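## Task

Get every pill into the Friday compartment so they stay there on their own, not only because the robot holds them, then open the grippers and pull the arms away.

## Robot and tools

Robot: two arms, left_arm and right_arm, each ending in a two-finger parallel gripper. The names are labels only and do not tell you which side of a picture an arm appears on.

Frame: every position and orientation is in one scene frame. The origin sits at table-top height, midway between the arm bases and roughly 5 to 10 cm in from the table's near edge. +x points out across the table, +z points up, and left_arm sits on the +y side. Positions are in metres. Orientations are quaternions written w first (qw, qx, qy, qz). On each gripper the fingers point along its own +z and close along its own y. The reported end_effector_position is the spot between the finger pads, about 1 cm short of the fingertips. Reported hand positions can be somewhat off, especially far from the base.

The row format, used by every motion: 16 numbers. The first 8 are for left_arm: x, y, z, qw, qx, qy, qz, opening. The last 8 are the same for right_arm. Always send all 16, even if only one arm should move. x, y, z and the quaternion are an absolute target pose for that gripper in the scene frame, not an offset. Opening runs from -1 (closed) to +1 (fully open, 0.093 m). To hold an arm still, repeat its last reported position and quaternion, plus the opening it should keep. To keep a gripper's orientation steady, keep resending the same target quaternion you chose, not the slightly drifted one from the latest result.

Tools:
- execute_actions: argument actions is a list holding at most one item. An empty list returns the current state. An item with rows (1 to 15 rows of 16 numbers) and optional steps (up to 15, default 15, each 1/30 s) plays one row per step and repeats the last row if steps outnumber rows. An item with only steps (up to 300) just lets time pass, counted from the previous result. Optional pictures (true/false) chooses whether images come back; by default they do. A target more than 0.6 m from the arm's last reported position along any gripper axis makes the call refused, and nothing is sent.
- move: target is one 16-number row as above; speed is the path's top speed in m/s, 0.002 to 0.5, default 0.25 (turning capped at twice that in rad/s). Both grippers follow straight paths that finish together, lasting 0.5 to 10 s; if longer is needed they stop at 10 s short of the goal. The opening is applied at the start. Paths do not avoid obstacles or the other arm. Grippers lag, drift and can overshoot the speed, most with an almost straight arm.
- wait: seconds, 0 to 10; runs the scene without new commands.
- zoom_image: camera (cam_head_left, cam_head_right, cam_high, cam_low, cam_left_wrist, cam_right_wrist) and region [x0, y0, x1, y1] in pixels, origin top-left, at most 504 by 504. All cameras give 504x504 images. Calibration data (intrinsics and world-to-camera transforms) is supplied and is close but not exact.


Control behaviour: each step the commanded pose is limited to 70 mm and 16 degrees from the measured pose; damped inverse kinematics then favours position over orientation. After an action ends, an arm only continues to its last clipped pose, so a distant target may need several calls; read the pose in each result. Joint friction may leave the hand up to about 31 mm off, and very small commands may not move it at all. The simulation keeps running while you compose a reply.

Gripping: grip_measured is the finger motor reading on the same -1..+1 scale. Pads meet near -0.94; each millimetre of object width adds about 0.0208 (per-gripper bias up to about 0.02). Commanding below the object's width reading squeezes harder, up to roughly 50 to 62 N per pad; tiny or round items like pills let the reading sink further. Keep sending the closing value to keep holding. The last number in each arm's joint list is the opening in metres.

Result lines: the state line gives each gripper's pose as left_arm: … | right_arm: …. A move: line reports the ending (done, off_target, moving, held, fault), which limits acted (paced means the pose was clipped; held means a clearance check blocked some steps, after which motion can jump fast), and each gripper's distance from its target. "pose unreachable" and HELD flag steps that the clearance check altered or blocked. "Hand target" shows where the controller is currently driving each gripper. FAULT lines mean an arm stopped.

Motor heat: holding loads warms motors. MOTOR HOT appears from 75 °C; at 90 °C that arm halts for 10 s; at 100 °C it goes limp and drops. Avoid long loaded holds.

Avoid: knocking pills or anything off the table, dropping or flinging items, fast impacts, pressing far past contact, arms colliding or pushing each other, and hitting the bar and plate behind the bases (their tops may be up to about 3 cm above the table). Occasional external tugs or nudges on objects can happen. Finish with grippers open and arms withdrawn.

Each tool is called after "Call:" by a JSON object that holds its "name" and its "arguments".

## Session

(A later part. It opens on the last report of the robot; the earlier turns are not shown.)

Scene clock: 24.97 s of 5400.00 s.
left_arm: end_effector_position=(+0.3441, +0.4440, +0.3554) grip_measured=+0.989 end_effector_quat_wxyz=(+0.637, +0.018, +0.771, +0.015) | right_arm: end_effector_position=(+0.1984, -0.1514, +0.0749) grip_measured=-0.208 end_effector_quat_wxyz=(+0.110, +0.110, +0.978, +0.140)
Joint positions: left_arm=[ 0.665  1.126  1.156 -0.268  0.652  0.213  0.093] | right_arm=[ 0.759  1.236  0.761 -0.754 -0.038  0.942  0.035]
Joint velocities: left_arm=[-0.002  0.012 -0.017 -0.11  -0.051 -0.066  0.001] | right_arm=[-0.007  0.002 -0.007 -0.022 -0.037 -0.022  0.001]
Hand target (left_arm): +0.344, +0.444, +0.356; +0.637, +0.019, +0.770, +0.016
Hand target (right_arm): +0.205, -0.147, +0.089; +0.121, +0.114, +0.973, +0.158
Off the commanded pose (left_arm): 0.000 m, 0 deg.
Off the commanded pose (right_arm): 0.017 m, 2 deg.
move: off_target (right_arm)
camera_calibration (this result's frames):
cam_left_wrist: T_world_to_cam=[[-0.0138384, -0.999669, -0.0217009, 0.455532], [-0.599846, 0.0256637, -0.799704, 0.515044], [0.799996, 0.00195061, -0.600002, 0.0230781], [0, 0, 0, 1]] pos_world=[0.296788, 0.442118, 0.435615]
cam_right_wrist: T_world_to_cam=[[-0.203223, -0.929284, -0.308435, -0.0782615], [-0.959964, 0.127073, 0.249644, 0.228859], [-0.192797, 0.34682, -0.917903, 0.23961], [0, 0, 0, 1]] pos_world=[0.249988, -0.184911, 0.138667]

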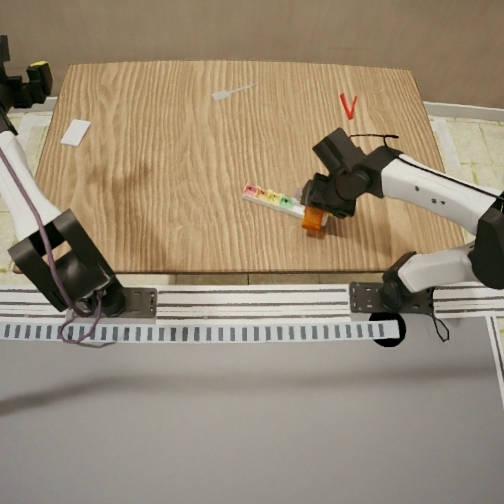

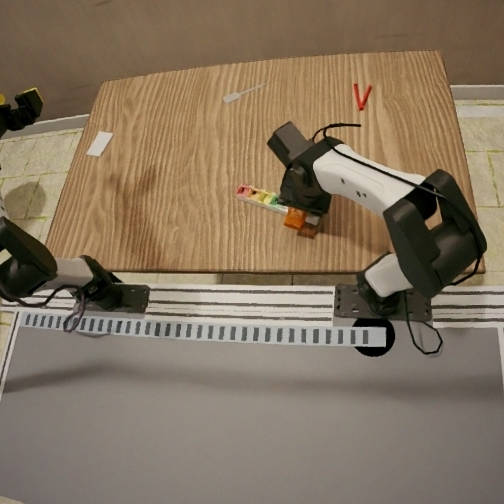

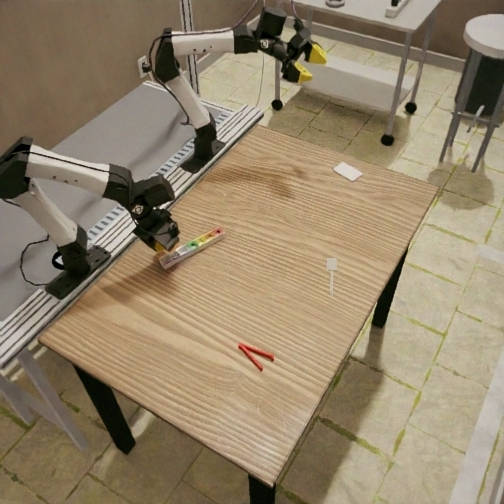

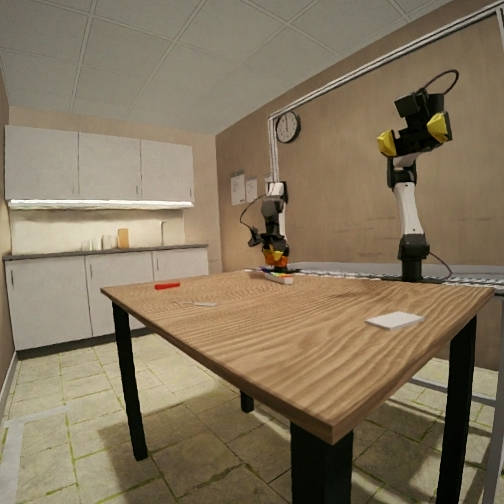

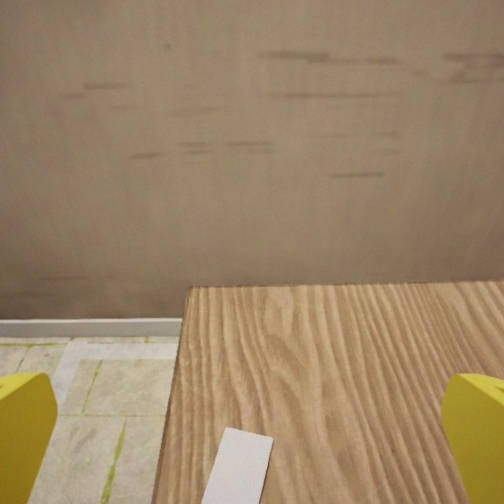

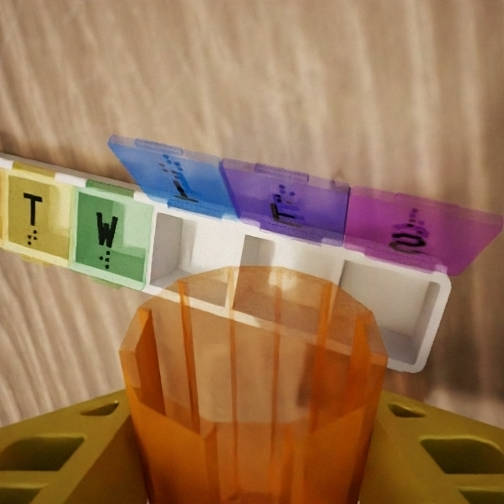

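Call:
{"name": "move", "arguments": {"target": [0.3442,0.4441,0.3558,0.637,0.019,0.77,0.016,1,0.188,-0.142,0.062,0.033,0.123,0.977,0.17,-0.22], "speed": 0.03}}

Call:
{"name": "zoom_image", "arguments": {"camera": "cam_low", "region": [230, 220, 320, 295]}}

Scene clock: 28.43 s of 5400.00 s.
left_arm: end_effector_position=(+0.3441, +0.4440, +0.3554) grip_measured=+0.989 end_effector_quat_wxyz=(+0.637, +0.018, +0.771, +0.015) | right_arm: end_effector_position=(+0.1872, -0.1416, +0.0655) grip_measured=-0.208 end_effector_quat_wxyz=(+0.041, +0.119, +0.977, +0.172)
Joint positions: left_arm=[ 0.665  1.126  1.156 -0.268  0.652  0.213  0.093] | right_arm=[ 0.718  1.285  0.761 -0.756 -0.189  0.942  0.035]
Joint velocities: left_arm=[ 0.007 -0.002 -0.012  0.022 -0.022 -0.022 -0.001] | right_arm=[-0.002 -0.002 -0.017  0.007 -0.051 -0.095 -0.001]
Hand target (left_arm): +0.344, +0.444, +0.356; +0.637, +0.019, +0.770, +0.016
Hand target (right_arm): +0.188, -0.142, +0.062; +0.033, +0.123, +0.977, +0.169
Off the commanded pose (left_arm): 0.000 m, 0 deg.
Off the commanded pose (right_arm): 0.004 m, 1 deg.
move: done
camera_calibration (this result's frames):
cam_left_wrist: T_world_to_cam=[[-0.0138384, -0.999669, -0.0217009, 0.455532], [-0.599846, 0.0256637, -0.799704, 0.515044], [0.799996, 0.00195061, -0.600002, 0.0230781], [0, 0, 0, 1]] pos_world=[0.296788, 0.442118, 0.435615]
cam_right_wrist: T_world_to_cam=[[-0.238975, -0.905188, -0.351462, -0.0613906], [-0.919462, 0.0945631, 0.381637, 0.198337], [-0.312218, 0.414358, -0.854885, 0.253265], [0, 0, 0, 1]] pos_world=[0.246767, -0.179268, 0.119243]

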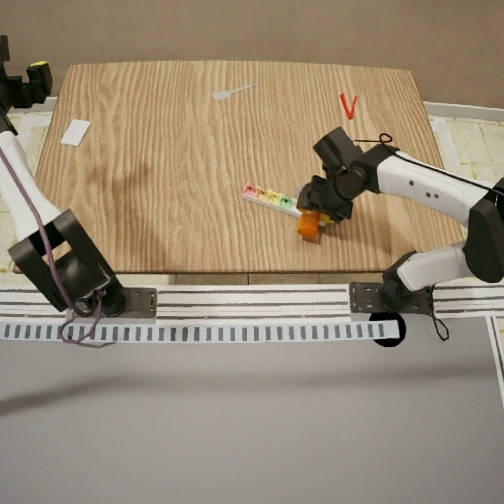

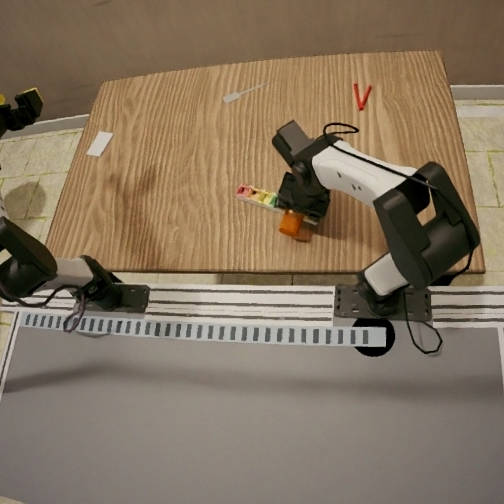

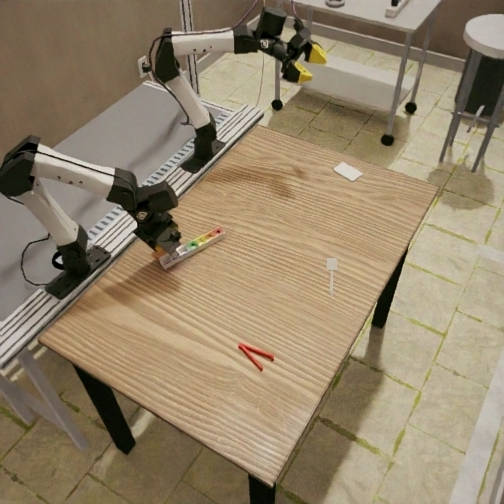

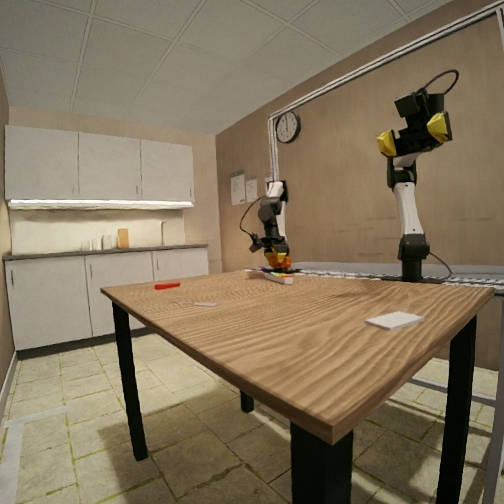

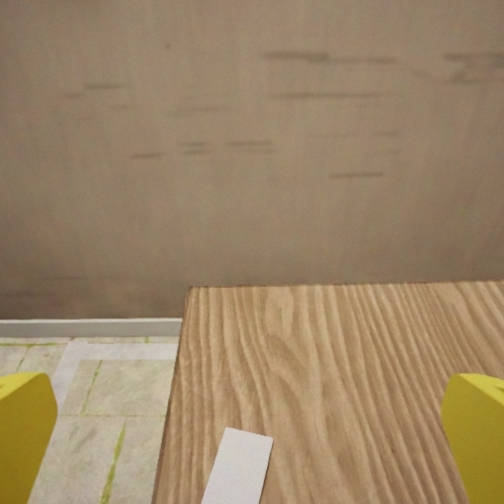

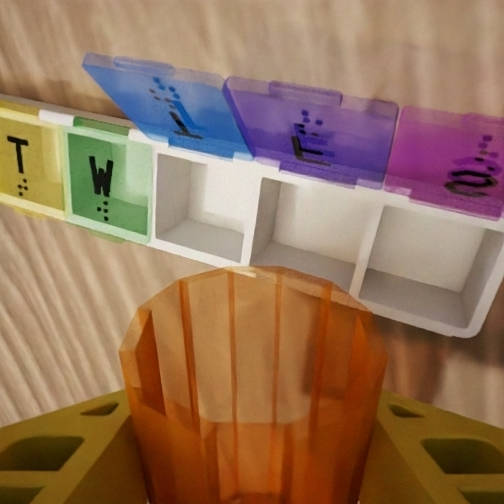

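Region (230, 220, 320, 295) of cam_low's 504x504 image, scaled by 5.600, with more detail than that image has.

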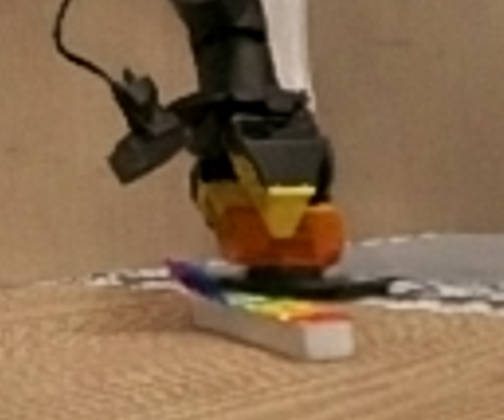

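Call:
{"name": "move", "arguments": {"target": [0.3442,0.4441,0.3558,0.637,0.019,0.77,0.016,1,0.188,-0.139,0.05,0.033,0.123,0.977,0.17,-0.22], "speed": 0.015}}

Call:
{"name": "zoom_image", "arguments": {"camera": "cam_low", "region": [230, 220, 320, 295]}}

Scene clock: 31.73 s of 5400.00 s.
left_arm: end_effector_position=(+0.3441, +0.4440, +0.3554) grip_measured=+0.989 end_effector_quat_wxyz=(+0.637, +0.018, +0.771, +0.015) | right_arm: end_effector_position=(+0.1939, -0.1360, +0.0635) grip_measured=-0.208 end_effector_quat_wxyz=(+0.047, +0.119, +0.975, +0.180)
Joint positions: left_arm=[ 0.665  1.126  1.156 -0.268  0.652  0.213  0.093] | right_arm=[ 0.718  1.307  0.761 -0.713 -0.191  0.946  0.035]
Joint velocities: left_arm=[-0.012  0.007 -0.012  0.022 -0.081 -0.066 -0.001] | right_arm=[-0.007 -0.012 -0.007  0.051  0.007 -0.007  0.   ]
Hand target (left_arm): +0.344, +0.444, +0.356; +0.637, +0.019, +0.770, +0.016
Hand target (right_arm): +0.188, -0.139, +0.051; +0.033, +0.123, +0.977, +0.170
Off the commanded pose (left_arm): 0.000 m, 0 deg.
Off the commanded pose (right_arm): 0.015 m, 2 deg.
move: off_target (right_arm)
camera_calibration (this result's frames):
cam_left_wrist: T_world_to_cam=[[-0.0138384, -0.999669, -0.0217009, 0.455532], [-0.599846, 0.0256637, -0.799704, 0.515044], [0.799996, 0.00195061, -0.600002, 0.0230781], [0, 0, 0, 1]] pos_world=[0.296788, 0.442118, 0.435615]
cam_right_wrist: T_world_to_cam=[[-0.236452, -0.899149, -0.36827, -0.0539781], [-0.924483, 0.0915423, 0.37007, 0.205997], [-0.299035, 0.427962, -0.852893, 0.250451], [0, 0, 0, 1]] pos_world=[0.252571, -0.174575, 0.117496]

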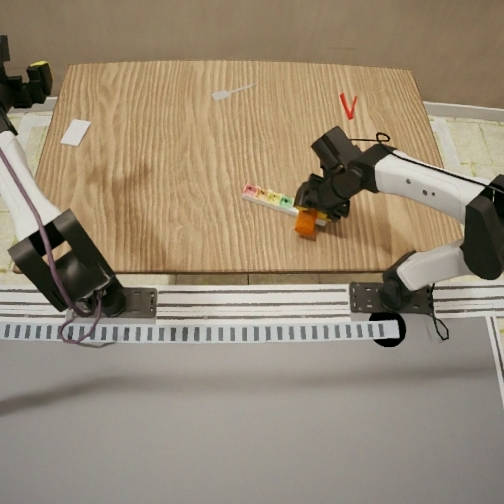

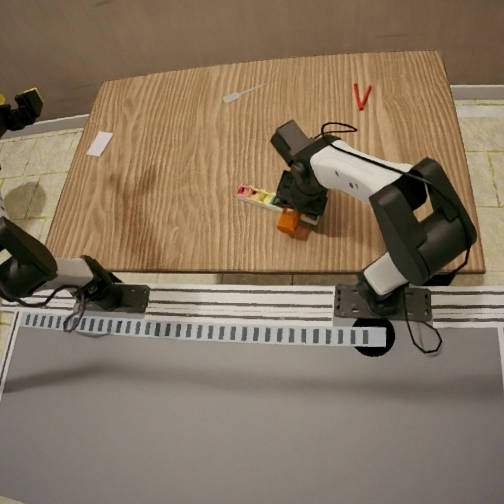

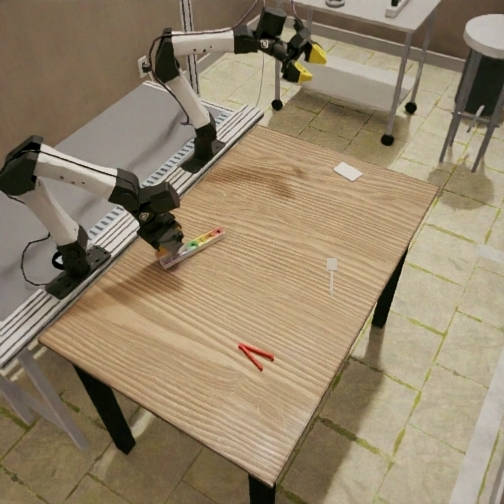

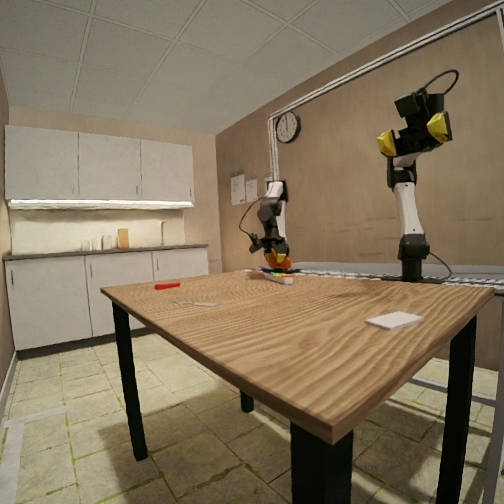

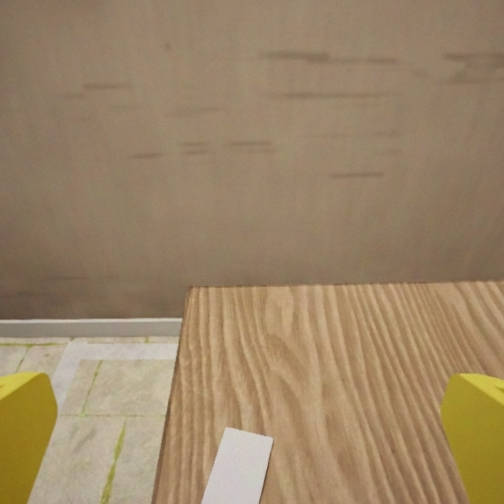

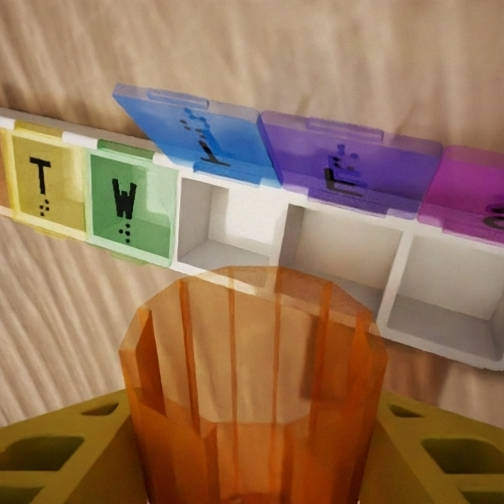

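Region (230, 220, 320, 295) of cam_low's 504x504 image, scaled by 5.600, with more detail than that image has.

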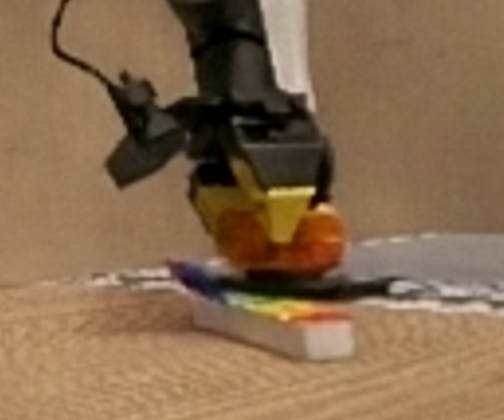

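Call:
{"name": "move", "arguments": {"target": [0.3442,0.4441,0.3558,0.637,0.019,0.77,0.016,1,0.186,-0.14,0.046,0.007,0.128,0.977,0.174,-0.22], "speed": 0.015}}

Call:
{"name": "zoom_image", "arguments": {"camera": "cam_low", "region": [230, 220, 320, 295]}}

Scene clock: 35.20 s of 5400.00 s.
left_arm: end_effector_position=(+0.3441, +0.4440, +0.3554) grip_measured=+0.989 end_effector_quat_wxyz=(+0.637, +0.018, +0.771, +0.015) | right_arm: end_effector_position=(+0.1918, -0.1346, +0.0581) grip_measured=-0.208 end_effector_quat_wxyz=(+0.023, +0.125, +0.974, +0.185)
Joint positions: left_arm=[ 0.665  1.126  1.156 -0.268  0.652  0.213  0.093] | right_arm=[ 0.699  1.336  0.761 -0.711 -0.236  0.943  0.035]
Joint velocities: left_arm=[-0.007 -0.017 -0.012  0.007 -0.007 -0.037 -0.   ] | right_arm=[-0.007 -0.012 -0.007  0.022 -0.022 -0.095  0.001]
Hand target (left_arm): +0.344, +0.444, +0.356; +0.637, +0.019, +0.770, +0.016
Hand target (right_arm): +0.186, -0.140, +0.047; +0.007, +0.128, +0.976, +0.174
Off the commanded pose (left_arm): 0.000 m, 0 deg.
Off the commanded pose (right_arm): 0.014 m, 2 deg.
move: off_target (right_arm)
camera_calibration (this result's frames):
cam_left_wrist: T_world_to_cam=[[-0.0138384, -0.999669, -0.0217009, 0.455532], [-0.599846, 0.0256637, -0.799704, 0.515044], [0.799996, 0.00195061, -0.600002, 0.0230781], [0, 0, 0, 1]] pos_world=[0.296788, 0.442118, 0.435615]
cam_right_wrist: T_world_to_cam=[[-0.255681, -0.892285, -0.372096, -0.0503565], [-0.905955, 0.0867952, 0.414381, 0.199174], [-0.337449, 0.443052, -0.830562, 0.25266], [0, 0, 0, 1]] pos_world=[0.252828, -0.174161, 0.108578]

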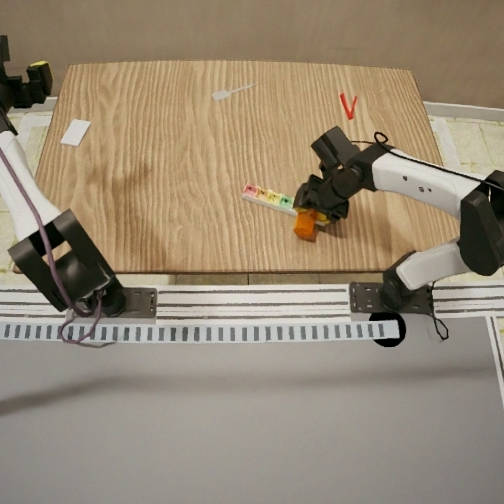

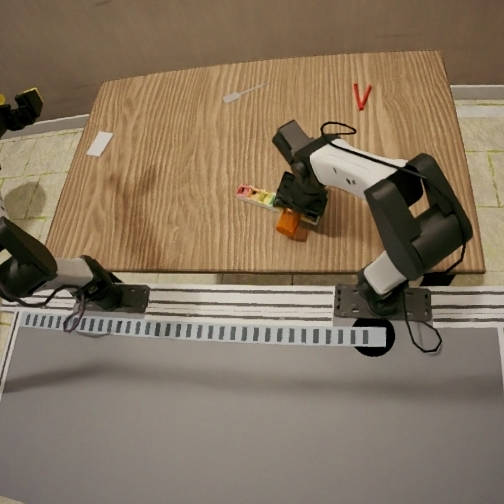

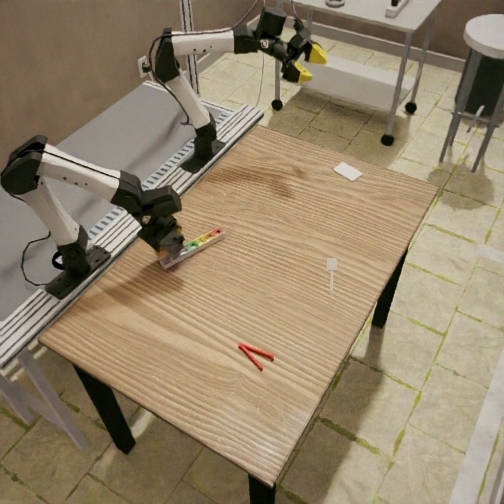

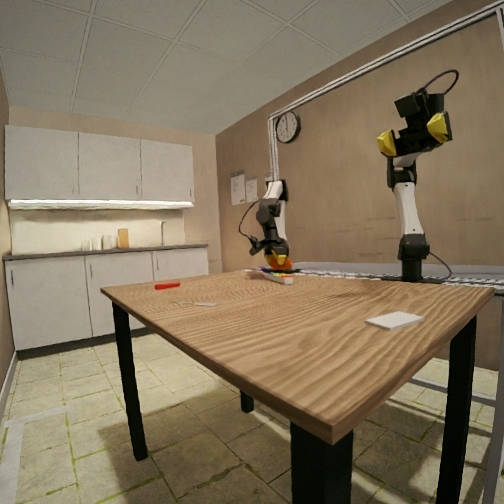

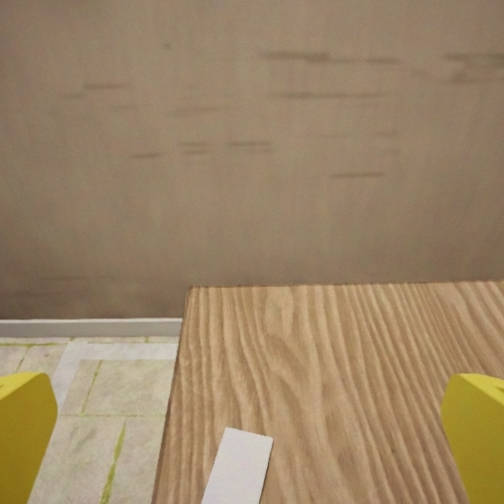

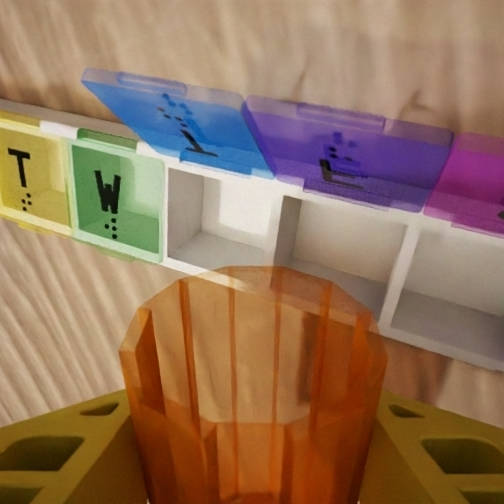

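Region (230, 220, 320, 295) of cam_low's 504x504 image, scaled by 5.600, with more detail than that image has.

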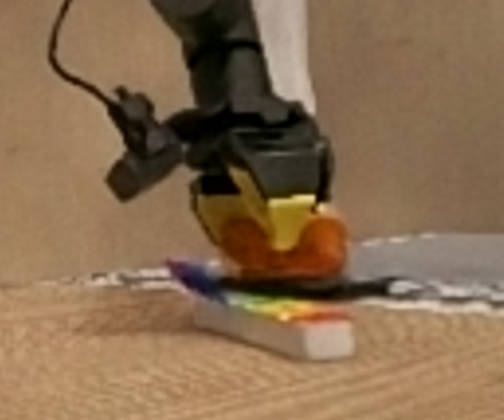

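Call:
{"name": "move", "arguments": {"target": [0.3442,0.4441,0.3558,0.637,0.019,0.77,0.016,1,0.187,-0.14,0.053,-0.051,0.138,0.972,0.183,-0.22], "speed": 0.015}}

Call:
{"name": "zoom_image", "arguments": {"camera": "cam_low", "region": [230, 220, 320, 295]}}

Scene clock: 40.87 s of 5400.00 s.
left_arm: end_effector_position=(+0.3441, +0.4440, +0.3554) grip_measured=+0.989 end_effector_quat_wxyz=(+0.637, +0.018, +0.771, +0.015) | right_arm: end_effector_position=(+0.1802, -0.1435, +0.0492) grip_measured=-0.208 end_effector_quat_wxyz=(-0.052, +0.139, +0.973, +0.177)
Joint positions: left_arm=[ 0.665  1.126  1.156 -0.268  0.652  0.213  0.093] | right_arm=[ 0.631  1.406  0.788 -0.804 -0.34   0.894  0.035]
Joint velocities: left_arm=[-0.002 -0.012  0.017 -0.051  0.022 -0.022  0.001] | right_arm=[-0.012 -0.007 -0.012  0.007 -0.007  0.037 -0.   ]
Hand target (left_arm): +0.344, +0.444, +0.356; +0.637, +0.019, +0.770, +0.016
Hand target (right_arm): +0.187, -0.140, +0.054; -0.051, +0.138, +0.972, +0.183
Off the commanded pose (left_arm): 0.000 m, 0 deg.
Off the commanded pose (right_arm): 0.009 m, 1 deg.
move: done
camera_calibration (this result's frames):
cam_left_wrist: T_world_to_cam=[[-0.0138384, -0.999669, -0.0217009, 0.455532], [-0.599846, 0.0256637, -0.799704, 0.515044], [0.799996, 0.00195061, -0.600002, 0.0230781], [0, 0, 0, 1]] pos_world=[0.296788, 0.442118, 0.435615]
cam_right_wrist: T_world_to_cam=[[-0.309357, -0.890917, -0.332512, -0.0566797], [-0.83234, 0.0845747, 0.547774, 0.173035], [-0.4599, 0.446221, -0.76771, 0.264814], [0, 0, 0, 1]] pos_world=[0.248278, -0.183297, 0.0896697]

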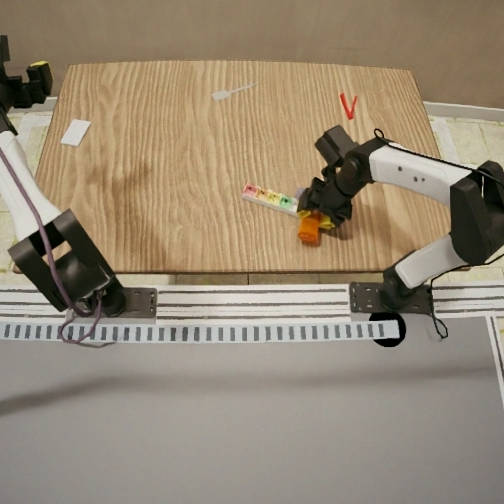

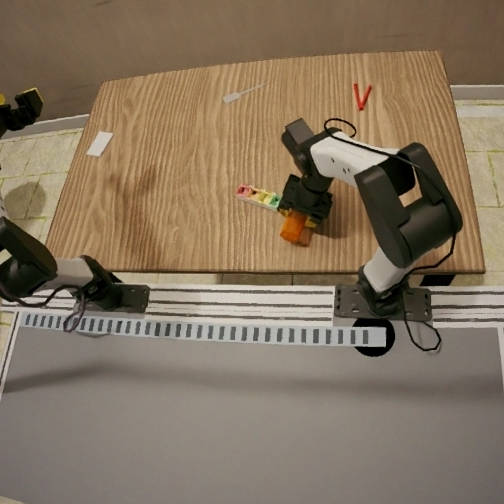

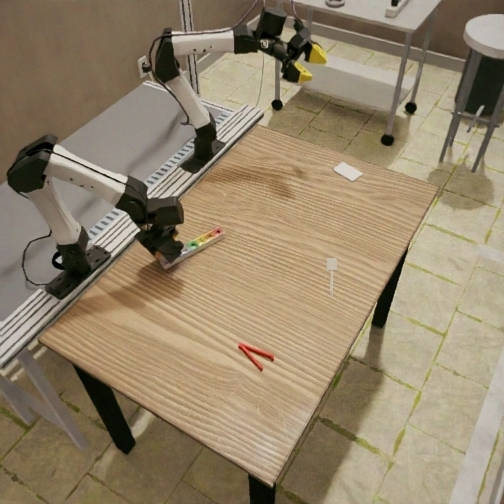

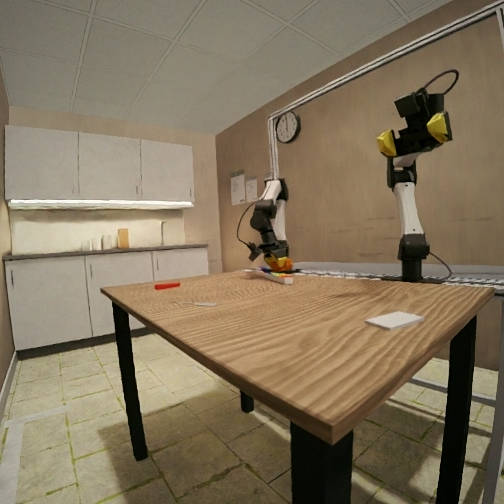

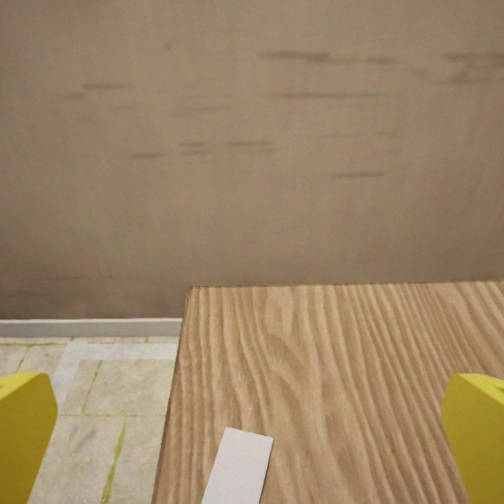

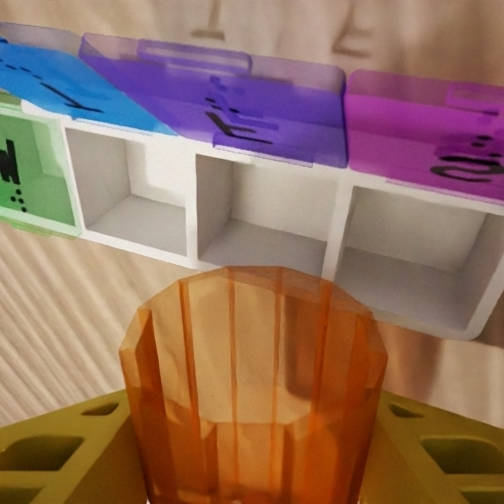

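Region (230, 220, 320, 295) of cam_low's 504x504 image, scaled by 5.600, with more detail than that image has.

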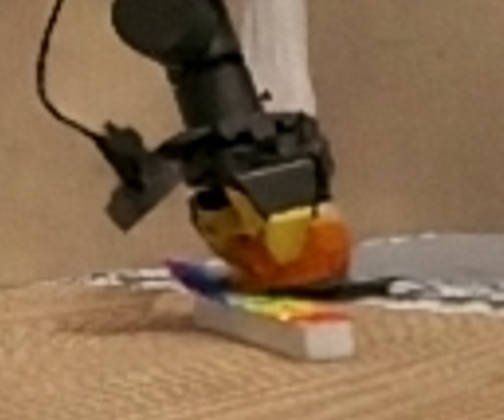

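Call:
{"name": "move", "arguments": {"target": [0.3442,0.4441,0.3558,0.637,0.019,0.77,0.016,1,0.193,-0.133,0.055,-0.06,0.139,0.971,0.184,-0.22], "speed": 0.01}}

Scene clock: 43.57 s of 5400.00 s.
left_arm: end_effector_position=(+0.3441, +0.4440, +0.3554) grip_measured=+0.989 end_effector_quat_wxyz=(+0.637, +0.018, +0.771, +0.015) | right_arm: end_effector_position=(+0.1865, -0.1367, +0.0513) grip_measured=-0.208 end_effector_quat_wxyz=(-0.060, +0.138, +0.972, +0.179)
Joint positions: left_arm=[ 0.665  1.126  1.156 -0.268  0.652  0.213  0.093] | right_arm=[ 0.631  1.45   0.831 -0.813 -0.354  0.894  0.035]
Joint velocities: left_arm=[-0.022 -0.002  0.002 -0.051  0.022  0.007  0.   ] | right_arm=[ 0.017 -0.012 -0.002 -0.022 -0.037 -0.037 -0.001]
Hand target (left_arm): +0.344, +0.444, +0.356; +0.637, +0.019, +0.770, +0.016
Hand target (right_arm): +0.193, -0.133, +0.055; -0.060, +0.139, +0.971, +0.184
Off the commanded pose (left_arm): 0.000 m, 0 deg.
Off the commanded pose (right_arm): 0.008 m, 1 deg.
move: done
camera_calibration (this result's frames):
cam_left_wrist: T_world_to_cam=[[-0.0138384, -0.999669, -0.0217009, 0.455532], [-0.599846, 0.0256637, -0.799704, 0.515044], [0.799996, 0.00195061, -0.600002, 0.0230781], [0, 0, 0, 1]] pos_world=[0.296788, 0.442118, 0.435615]
cam_right_wrist: T_world_to_cam=[[-0.312002, -0.889748, -0.333172, -0.0473057], [-0.823878, 0.0787328, 0.561271, 0.173457], [-0.473158, 0.449611, -0.757609, 0.268655], [0, 0, 0, 1]] pos_world=[0.255264, -0.176537, 0.0904177]

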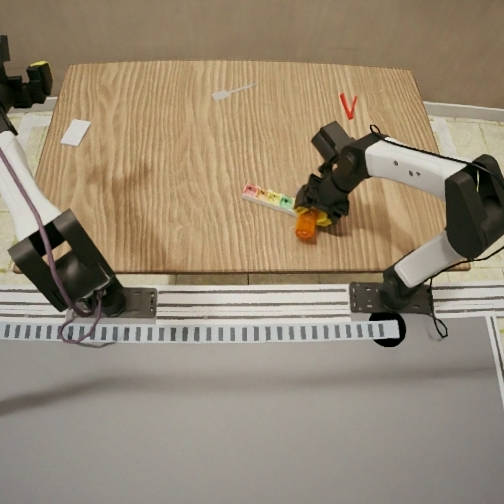

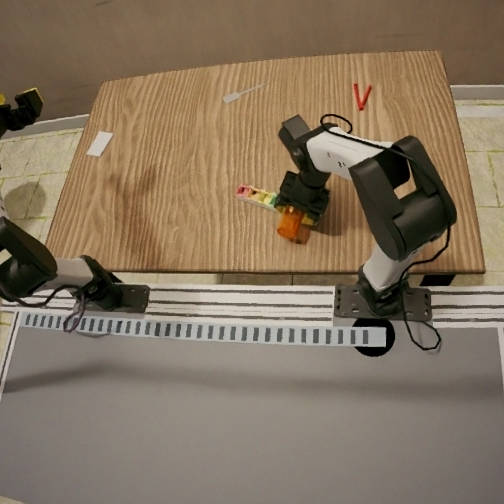

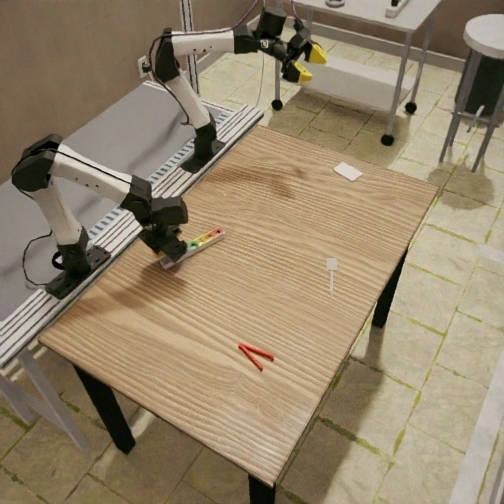

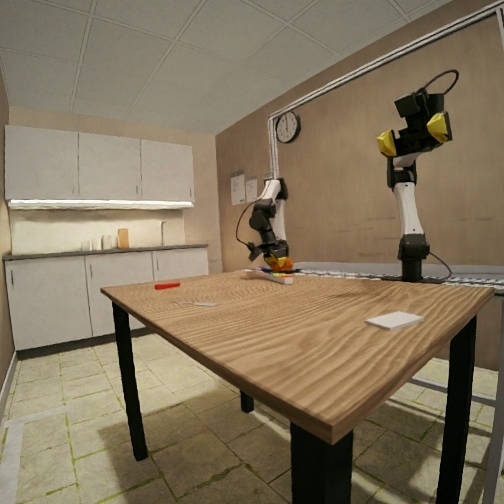

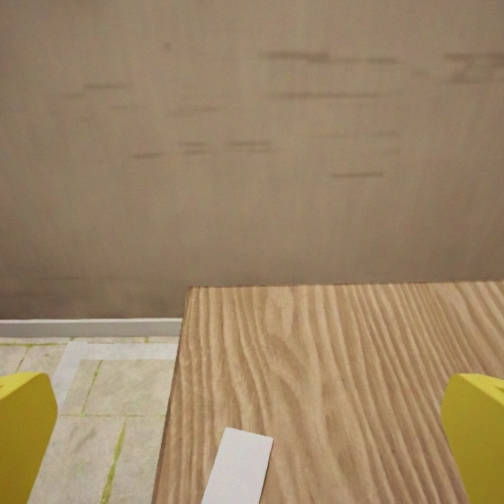

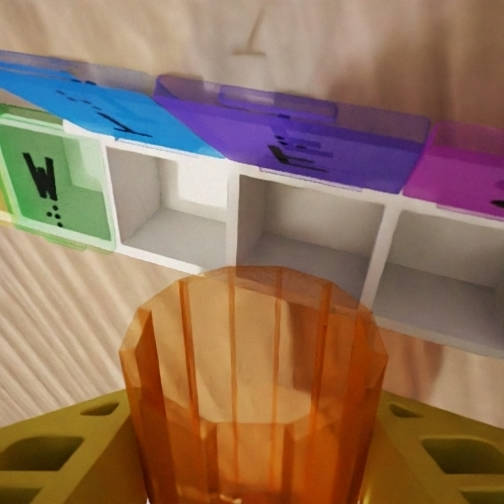

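Call:
{"name": "execute_actions", "arguments": {"actions": [{"rows":[[0.3442,0.4441,0.3558,0.637,0.019,0.77,0.016,1,0.195,-0.1335,0.056,-0.081,0.143,0.969,0.187,-0.22]]}], "pictures": false}}

Call:
{"name": "execute_actions", "arguments": {"actions": [{"rows":[[0.3442,0.4441,0.3558,0.637,0.019,0.77,0.016,1,0.1965,-0.134,0.057,-0.103,0.146,0.966,0.19,-0.22]]}], "pictures": false}}

Call:
{"name": "execute_actions", "arguments": {"actions": [{"rows":[[0.3442,0.4441,0.3558,0.637,0.019,0.77,0.016,1,0.1975,-0.1345,0.058,-0.124,0.15,0.962,0.192,-0.22]]}], "pictures": false}}

Call:
{"name": "execute_actions", "arguments": {"actions": [{"rows":[[0.3442,0.4441,0.3558,0.637,0.019,0.77,0.016,1,0.1985,-0.135,0.059,-0.145,0.153,0.958,0.195,-0.22]]}]}}

Scene clock: 44.83 s of 5400.00 s.
left_arm: end_effector_position=(+0.3441, +0.4440, +0.3554) grip_measured=+0.989 end_effector_quat_wxyz=(+0.637, +0.018, +0.771, +0.015) | right_arm: end_effector_position=(+0.1885, -0.1371, +0.0520) grip_measured=-0.208 end_effector_quat_wxyz=(-0.081, +0.144, +0.970, +0.181)
Joint positions: left_arm=[ 0.665  1.126  1.156 -0.268  0.652  0.213  0.093] | right_arm=[ 0.605  1.486  0.861 -0.846 -0.388  0.875  0.035]
Joint velocities: left_arm=[ 0.002 -0.012 -0.007  0.022  0.066  0.007  0.   ] | right_arm=[-0.007  0.002  0.007 -0.022 -0.007 -0.007 -0.001]
Hand target (left_arm): +0.344, +0.444, +0.356; +0.637, +0.019, +0.770, +0.016
Hand target (right_arm): +0.195, -0.133, +0.056; -0.081, +0.143, +0.969, +0.187
Off the commanded pose (left_arm): 0.000 m, 0 deg.
Off the commanded pose (right_arm): 0.008 m, 1 deg.
Steps of this call (steps 1 to 23: nothing new was sent; steps 24 to 38: all 15 steps of this action). Readings (end_effector_position):
24: left_arm (+0.3441, +0.4440, +0.3554) | right_arm (+0.1861, -0.1369, +0.0516)
25: left_arm (+0.3441, +0.4440, +0.3554) | right_arm (+0.1873, -0.1370, +0.0519)
27: left_arm (+0.3441, +0.4440, +0.3554) | right_arm (+0.1909, -0.1372, +0.0517)
31: left_arm (+0.3441, +0.4440, +0.3554) | right_arm (+0.1904, -0.1368, +0.0518)
38: the state above

Scene clock: 45.33 s of 5400.00 s.
left_arm: end_effector_position=(+0.3441, +0.4440, +0.3554) grip_measured=+0.989 end_effector_quat_wxyz=(+0.637, +0.018, +0.771, +0.015) | right_arm: end_effector_position=(+0.1899, -0.1374, +0.0531) grip_measured=-0.208 end_effector_quat_wxyz=(-0.103, +0.147, +0.966, +0.184)
Joint positions: left_arm=[ 0.665  1.126  1.156 -0.268  0.652  0.213  0.093] | right_arm=[ 0.579  1.521  0.892 -0.882 -0.424  0.85   0.035]
Joint velocities: left_arm=[-0.002  0.012  0.017  0.007  0.022 -0.066  0.002] | right_arm=[-0.027 -0.012  0.002 -0.051 -0.095  0.007  0.001]
Hand target (left_arm): +0.344, +0.444, +0.356; +0.637, +0.019, +0.770, +0.016
Hand target (right_arm): +0.196, -0.134, +0.057; -0.103, +0.146, +0.965, +0.190
Off the commanded pose (left_arm): 0.000 m, 0 deg.
Off the commanded pose (right_arm): 0.008 m, 1 deg.
Steps of this call (steps 1 to 15: all 15 steps of this action). Readings (end_effector_position):
1: left_arm (+0.3441, +0.4440, +0.3554) | right_arm (+0.1882, -0.1371, +0.0524)
2: left_arm (+0.3441, +0.4440, +0.3554) | right_arm (+0.1892, -0.1374, +0.0528)
4: left_arm (+0.3441, +0.4440, +0.3554) | right_arm (+0.1926, -0.1374, +0.0528)
8: left_arm (+0.3441, +0.4440, +0.3554) | right_arm (+0.1920, -0.1372, +0.0529)
15: the state above

Scene clock: 45.83 s of 5400.00 s.
left_arm: end_effector_position=(+0.3441, +0.4440, +0.3554) grip_measured=+0.989 end_effector_quat_wxyz=(+0.637, +0.018, +0.771, +0.015) | right_arm: end_effector_position=(+0.1908, -0.1376, +0.0544) grip_measured=-0.208 end_effector_quat_wxyz=(-0.124, +0.151, +0.963, +0.186)
Joint positions: left_arm=[ 0.665  1.126  1.156 -0.268  0.652  0.213  0.093] | right_arm=[ 0.558  1.554  0.921 -0.918 -0.455  0.829  0.035]
Joint velocities: left_arm=[ 0.002  0.012  0.002 -0.022 -0.051 -0.007  0.   ] | right_arm=[-0.017 -0.002 -0.007 -0.037  0.007 -0.051 -0.001]
Hand target (left_arm): +0.344, +0.444, +0.356; +0.637, +0.019, +0.770, +0.016
Hand target (right_arm): +0.197, -0.134, +0.058; -0.124, +0.150, +0.962, +0.192
Off the commanded pose (left_arm): 0.000 m, 0 deg.
Off the commanded pose (right_arm): 0.008 m, 1 deg.
Steps of this call (steps 1 to 15: all 15 steps of this action). Readings (end_effector_position):
1: left_arm (+0.3441, +0.4440, +0.3554) | right_arm (+0.1896, -0.1374, +0.0537)
2: left_arm (+0.3441, +0.4440, +0.3554) | right_arm (+0.1905, -0.1376, +0.0540)
4: left_arm (+0.3441, +0.4440, +0.3554) | right_arm (+0.1935, -0.1376, +0.0540)
8: left_arm (+0.3441, +0.4440, +0.3554) | right_arm (+0.1928, -0.1374, +0.0541)
15: the state above

Scene clock: 46.33 s of 5400.00 s.
left_arm: end_effector_position=(+0.3441, +0.4440, +0.3554) grip_measured=+0.989 end_effector_quat_wxyz=(+0.637, +0.018, +0.771, +0.015) | right_arm: end_effector_position=(+0.1918, -0.1381, +0.0554) grip_measured=-0.208 end_effector_quat_wxyz=(-0.145, +0.154, +0.959, +0.189)
Joint positions: left_arm=[ 0.665  1.126  1.156 -0.268  0.652  0.213  0.093] | right_arm=[ 0.536  1.588  0.949 -0.954 -0.486  0.805  0.035]
Joint velocities: left_arm=[-0.007  0.002  0.022 -0.022 -0.022 -0.051  0.   ] | right_arm=[-0.007  0.002 -0.002 -0.022  0.066  0.037 -0.   ]
Hand target (left_arm): +0.344, +0.444, +0.356; +0.637, +0.019, +0.770, +0.016
Hand target (right_arm): +0.198, -0.135, +0.059; -0.145, +0.153, +0.958, +0.195
Off the commanded pose (left_arm): 0.000 m, 0 deg.
Off the commanded pose (right_arm): 0.008 m, 1 deg.
Steps of this call (steps 1 to 15: all 15 steps of this action). Readings (end_effector_position):
1: left_arm (+0.3441, +0.4440, +0.3554) | right_arm (+0.1907, -0.1377, +0.0549)
2: left_arm (+0.3441, +0.4440, +0.3554) | right_arm (+0.1914, -0.1379, +0.0552)
4: left_arm (+0.3441, +0.4440, +0.3554) | right_arm (+0.1944, -0.1380, +0.0550)
8: left_arm (+0.3441, +0.4440, +0.3554) | right_arm (+0.1936, -0.1380, +0.0550)
15: the state above
camera_calibration (this result's frames):
cam_left_wrist: T_world_to_cam=[[-0.0138384, -0.999669, -0.0217009, 0.455532], [-0.599846, 0.0256637, -0.799704, 0.515044], [0.799996, 0.00195061, -0.600002, 0.0230781], [0, 0, 0, 1]] pos_world=[0.296788, 0.442118, 0.435615]
cam_right_wrist: T_world_to_cam=[[-0.371931, -0.873338, -0.314559, -0.0328068], [-0.71563, 0.0539406, 0.696394, 0.14397], [-0.59122, 0.484118, -0.645049, 0.296045], [0, 0, 0, 1]] pos_world=[0.265855, -0.179738, 0.0803841]

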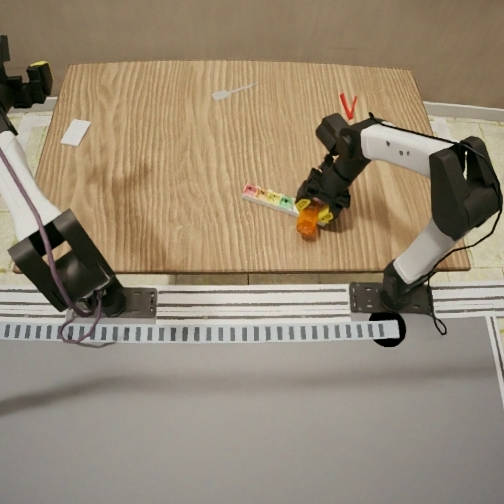

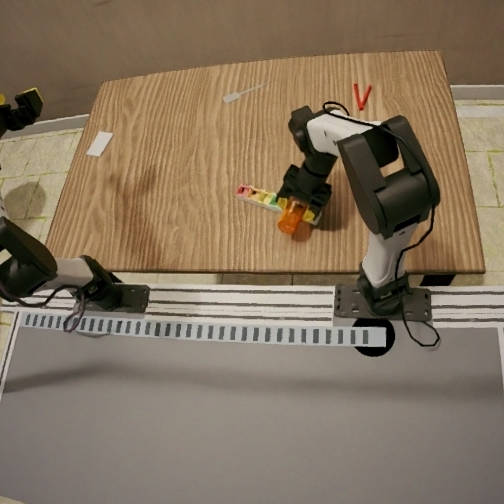

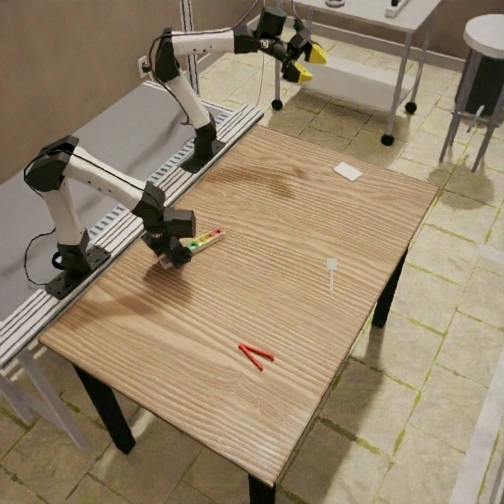

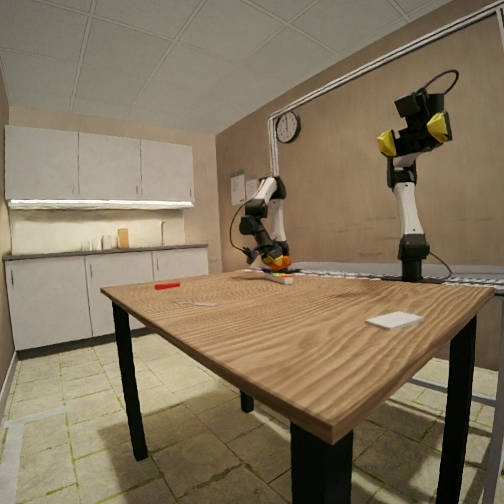

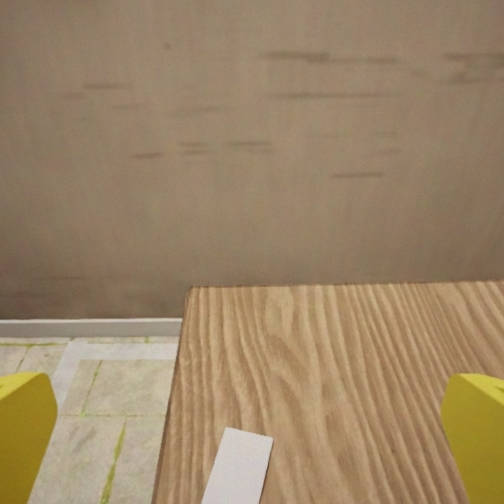

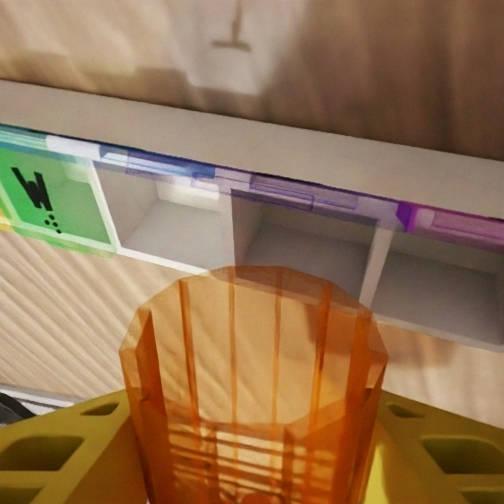

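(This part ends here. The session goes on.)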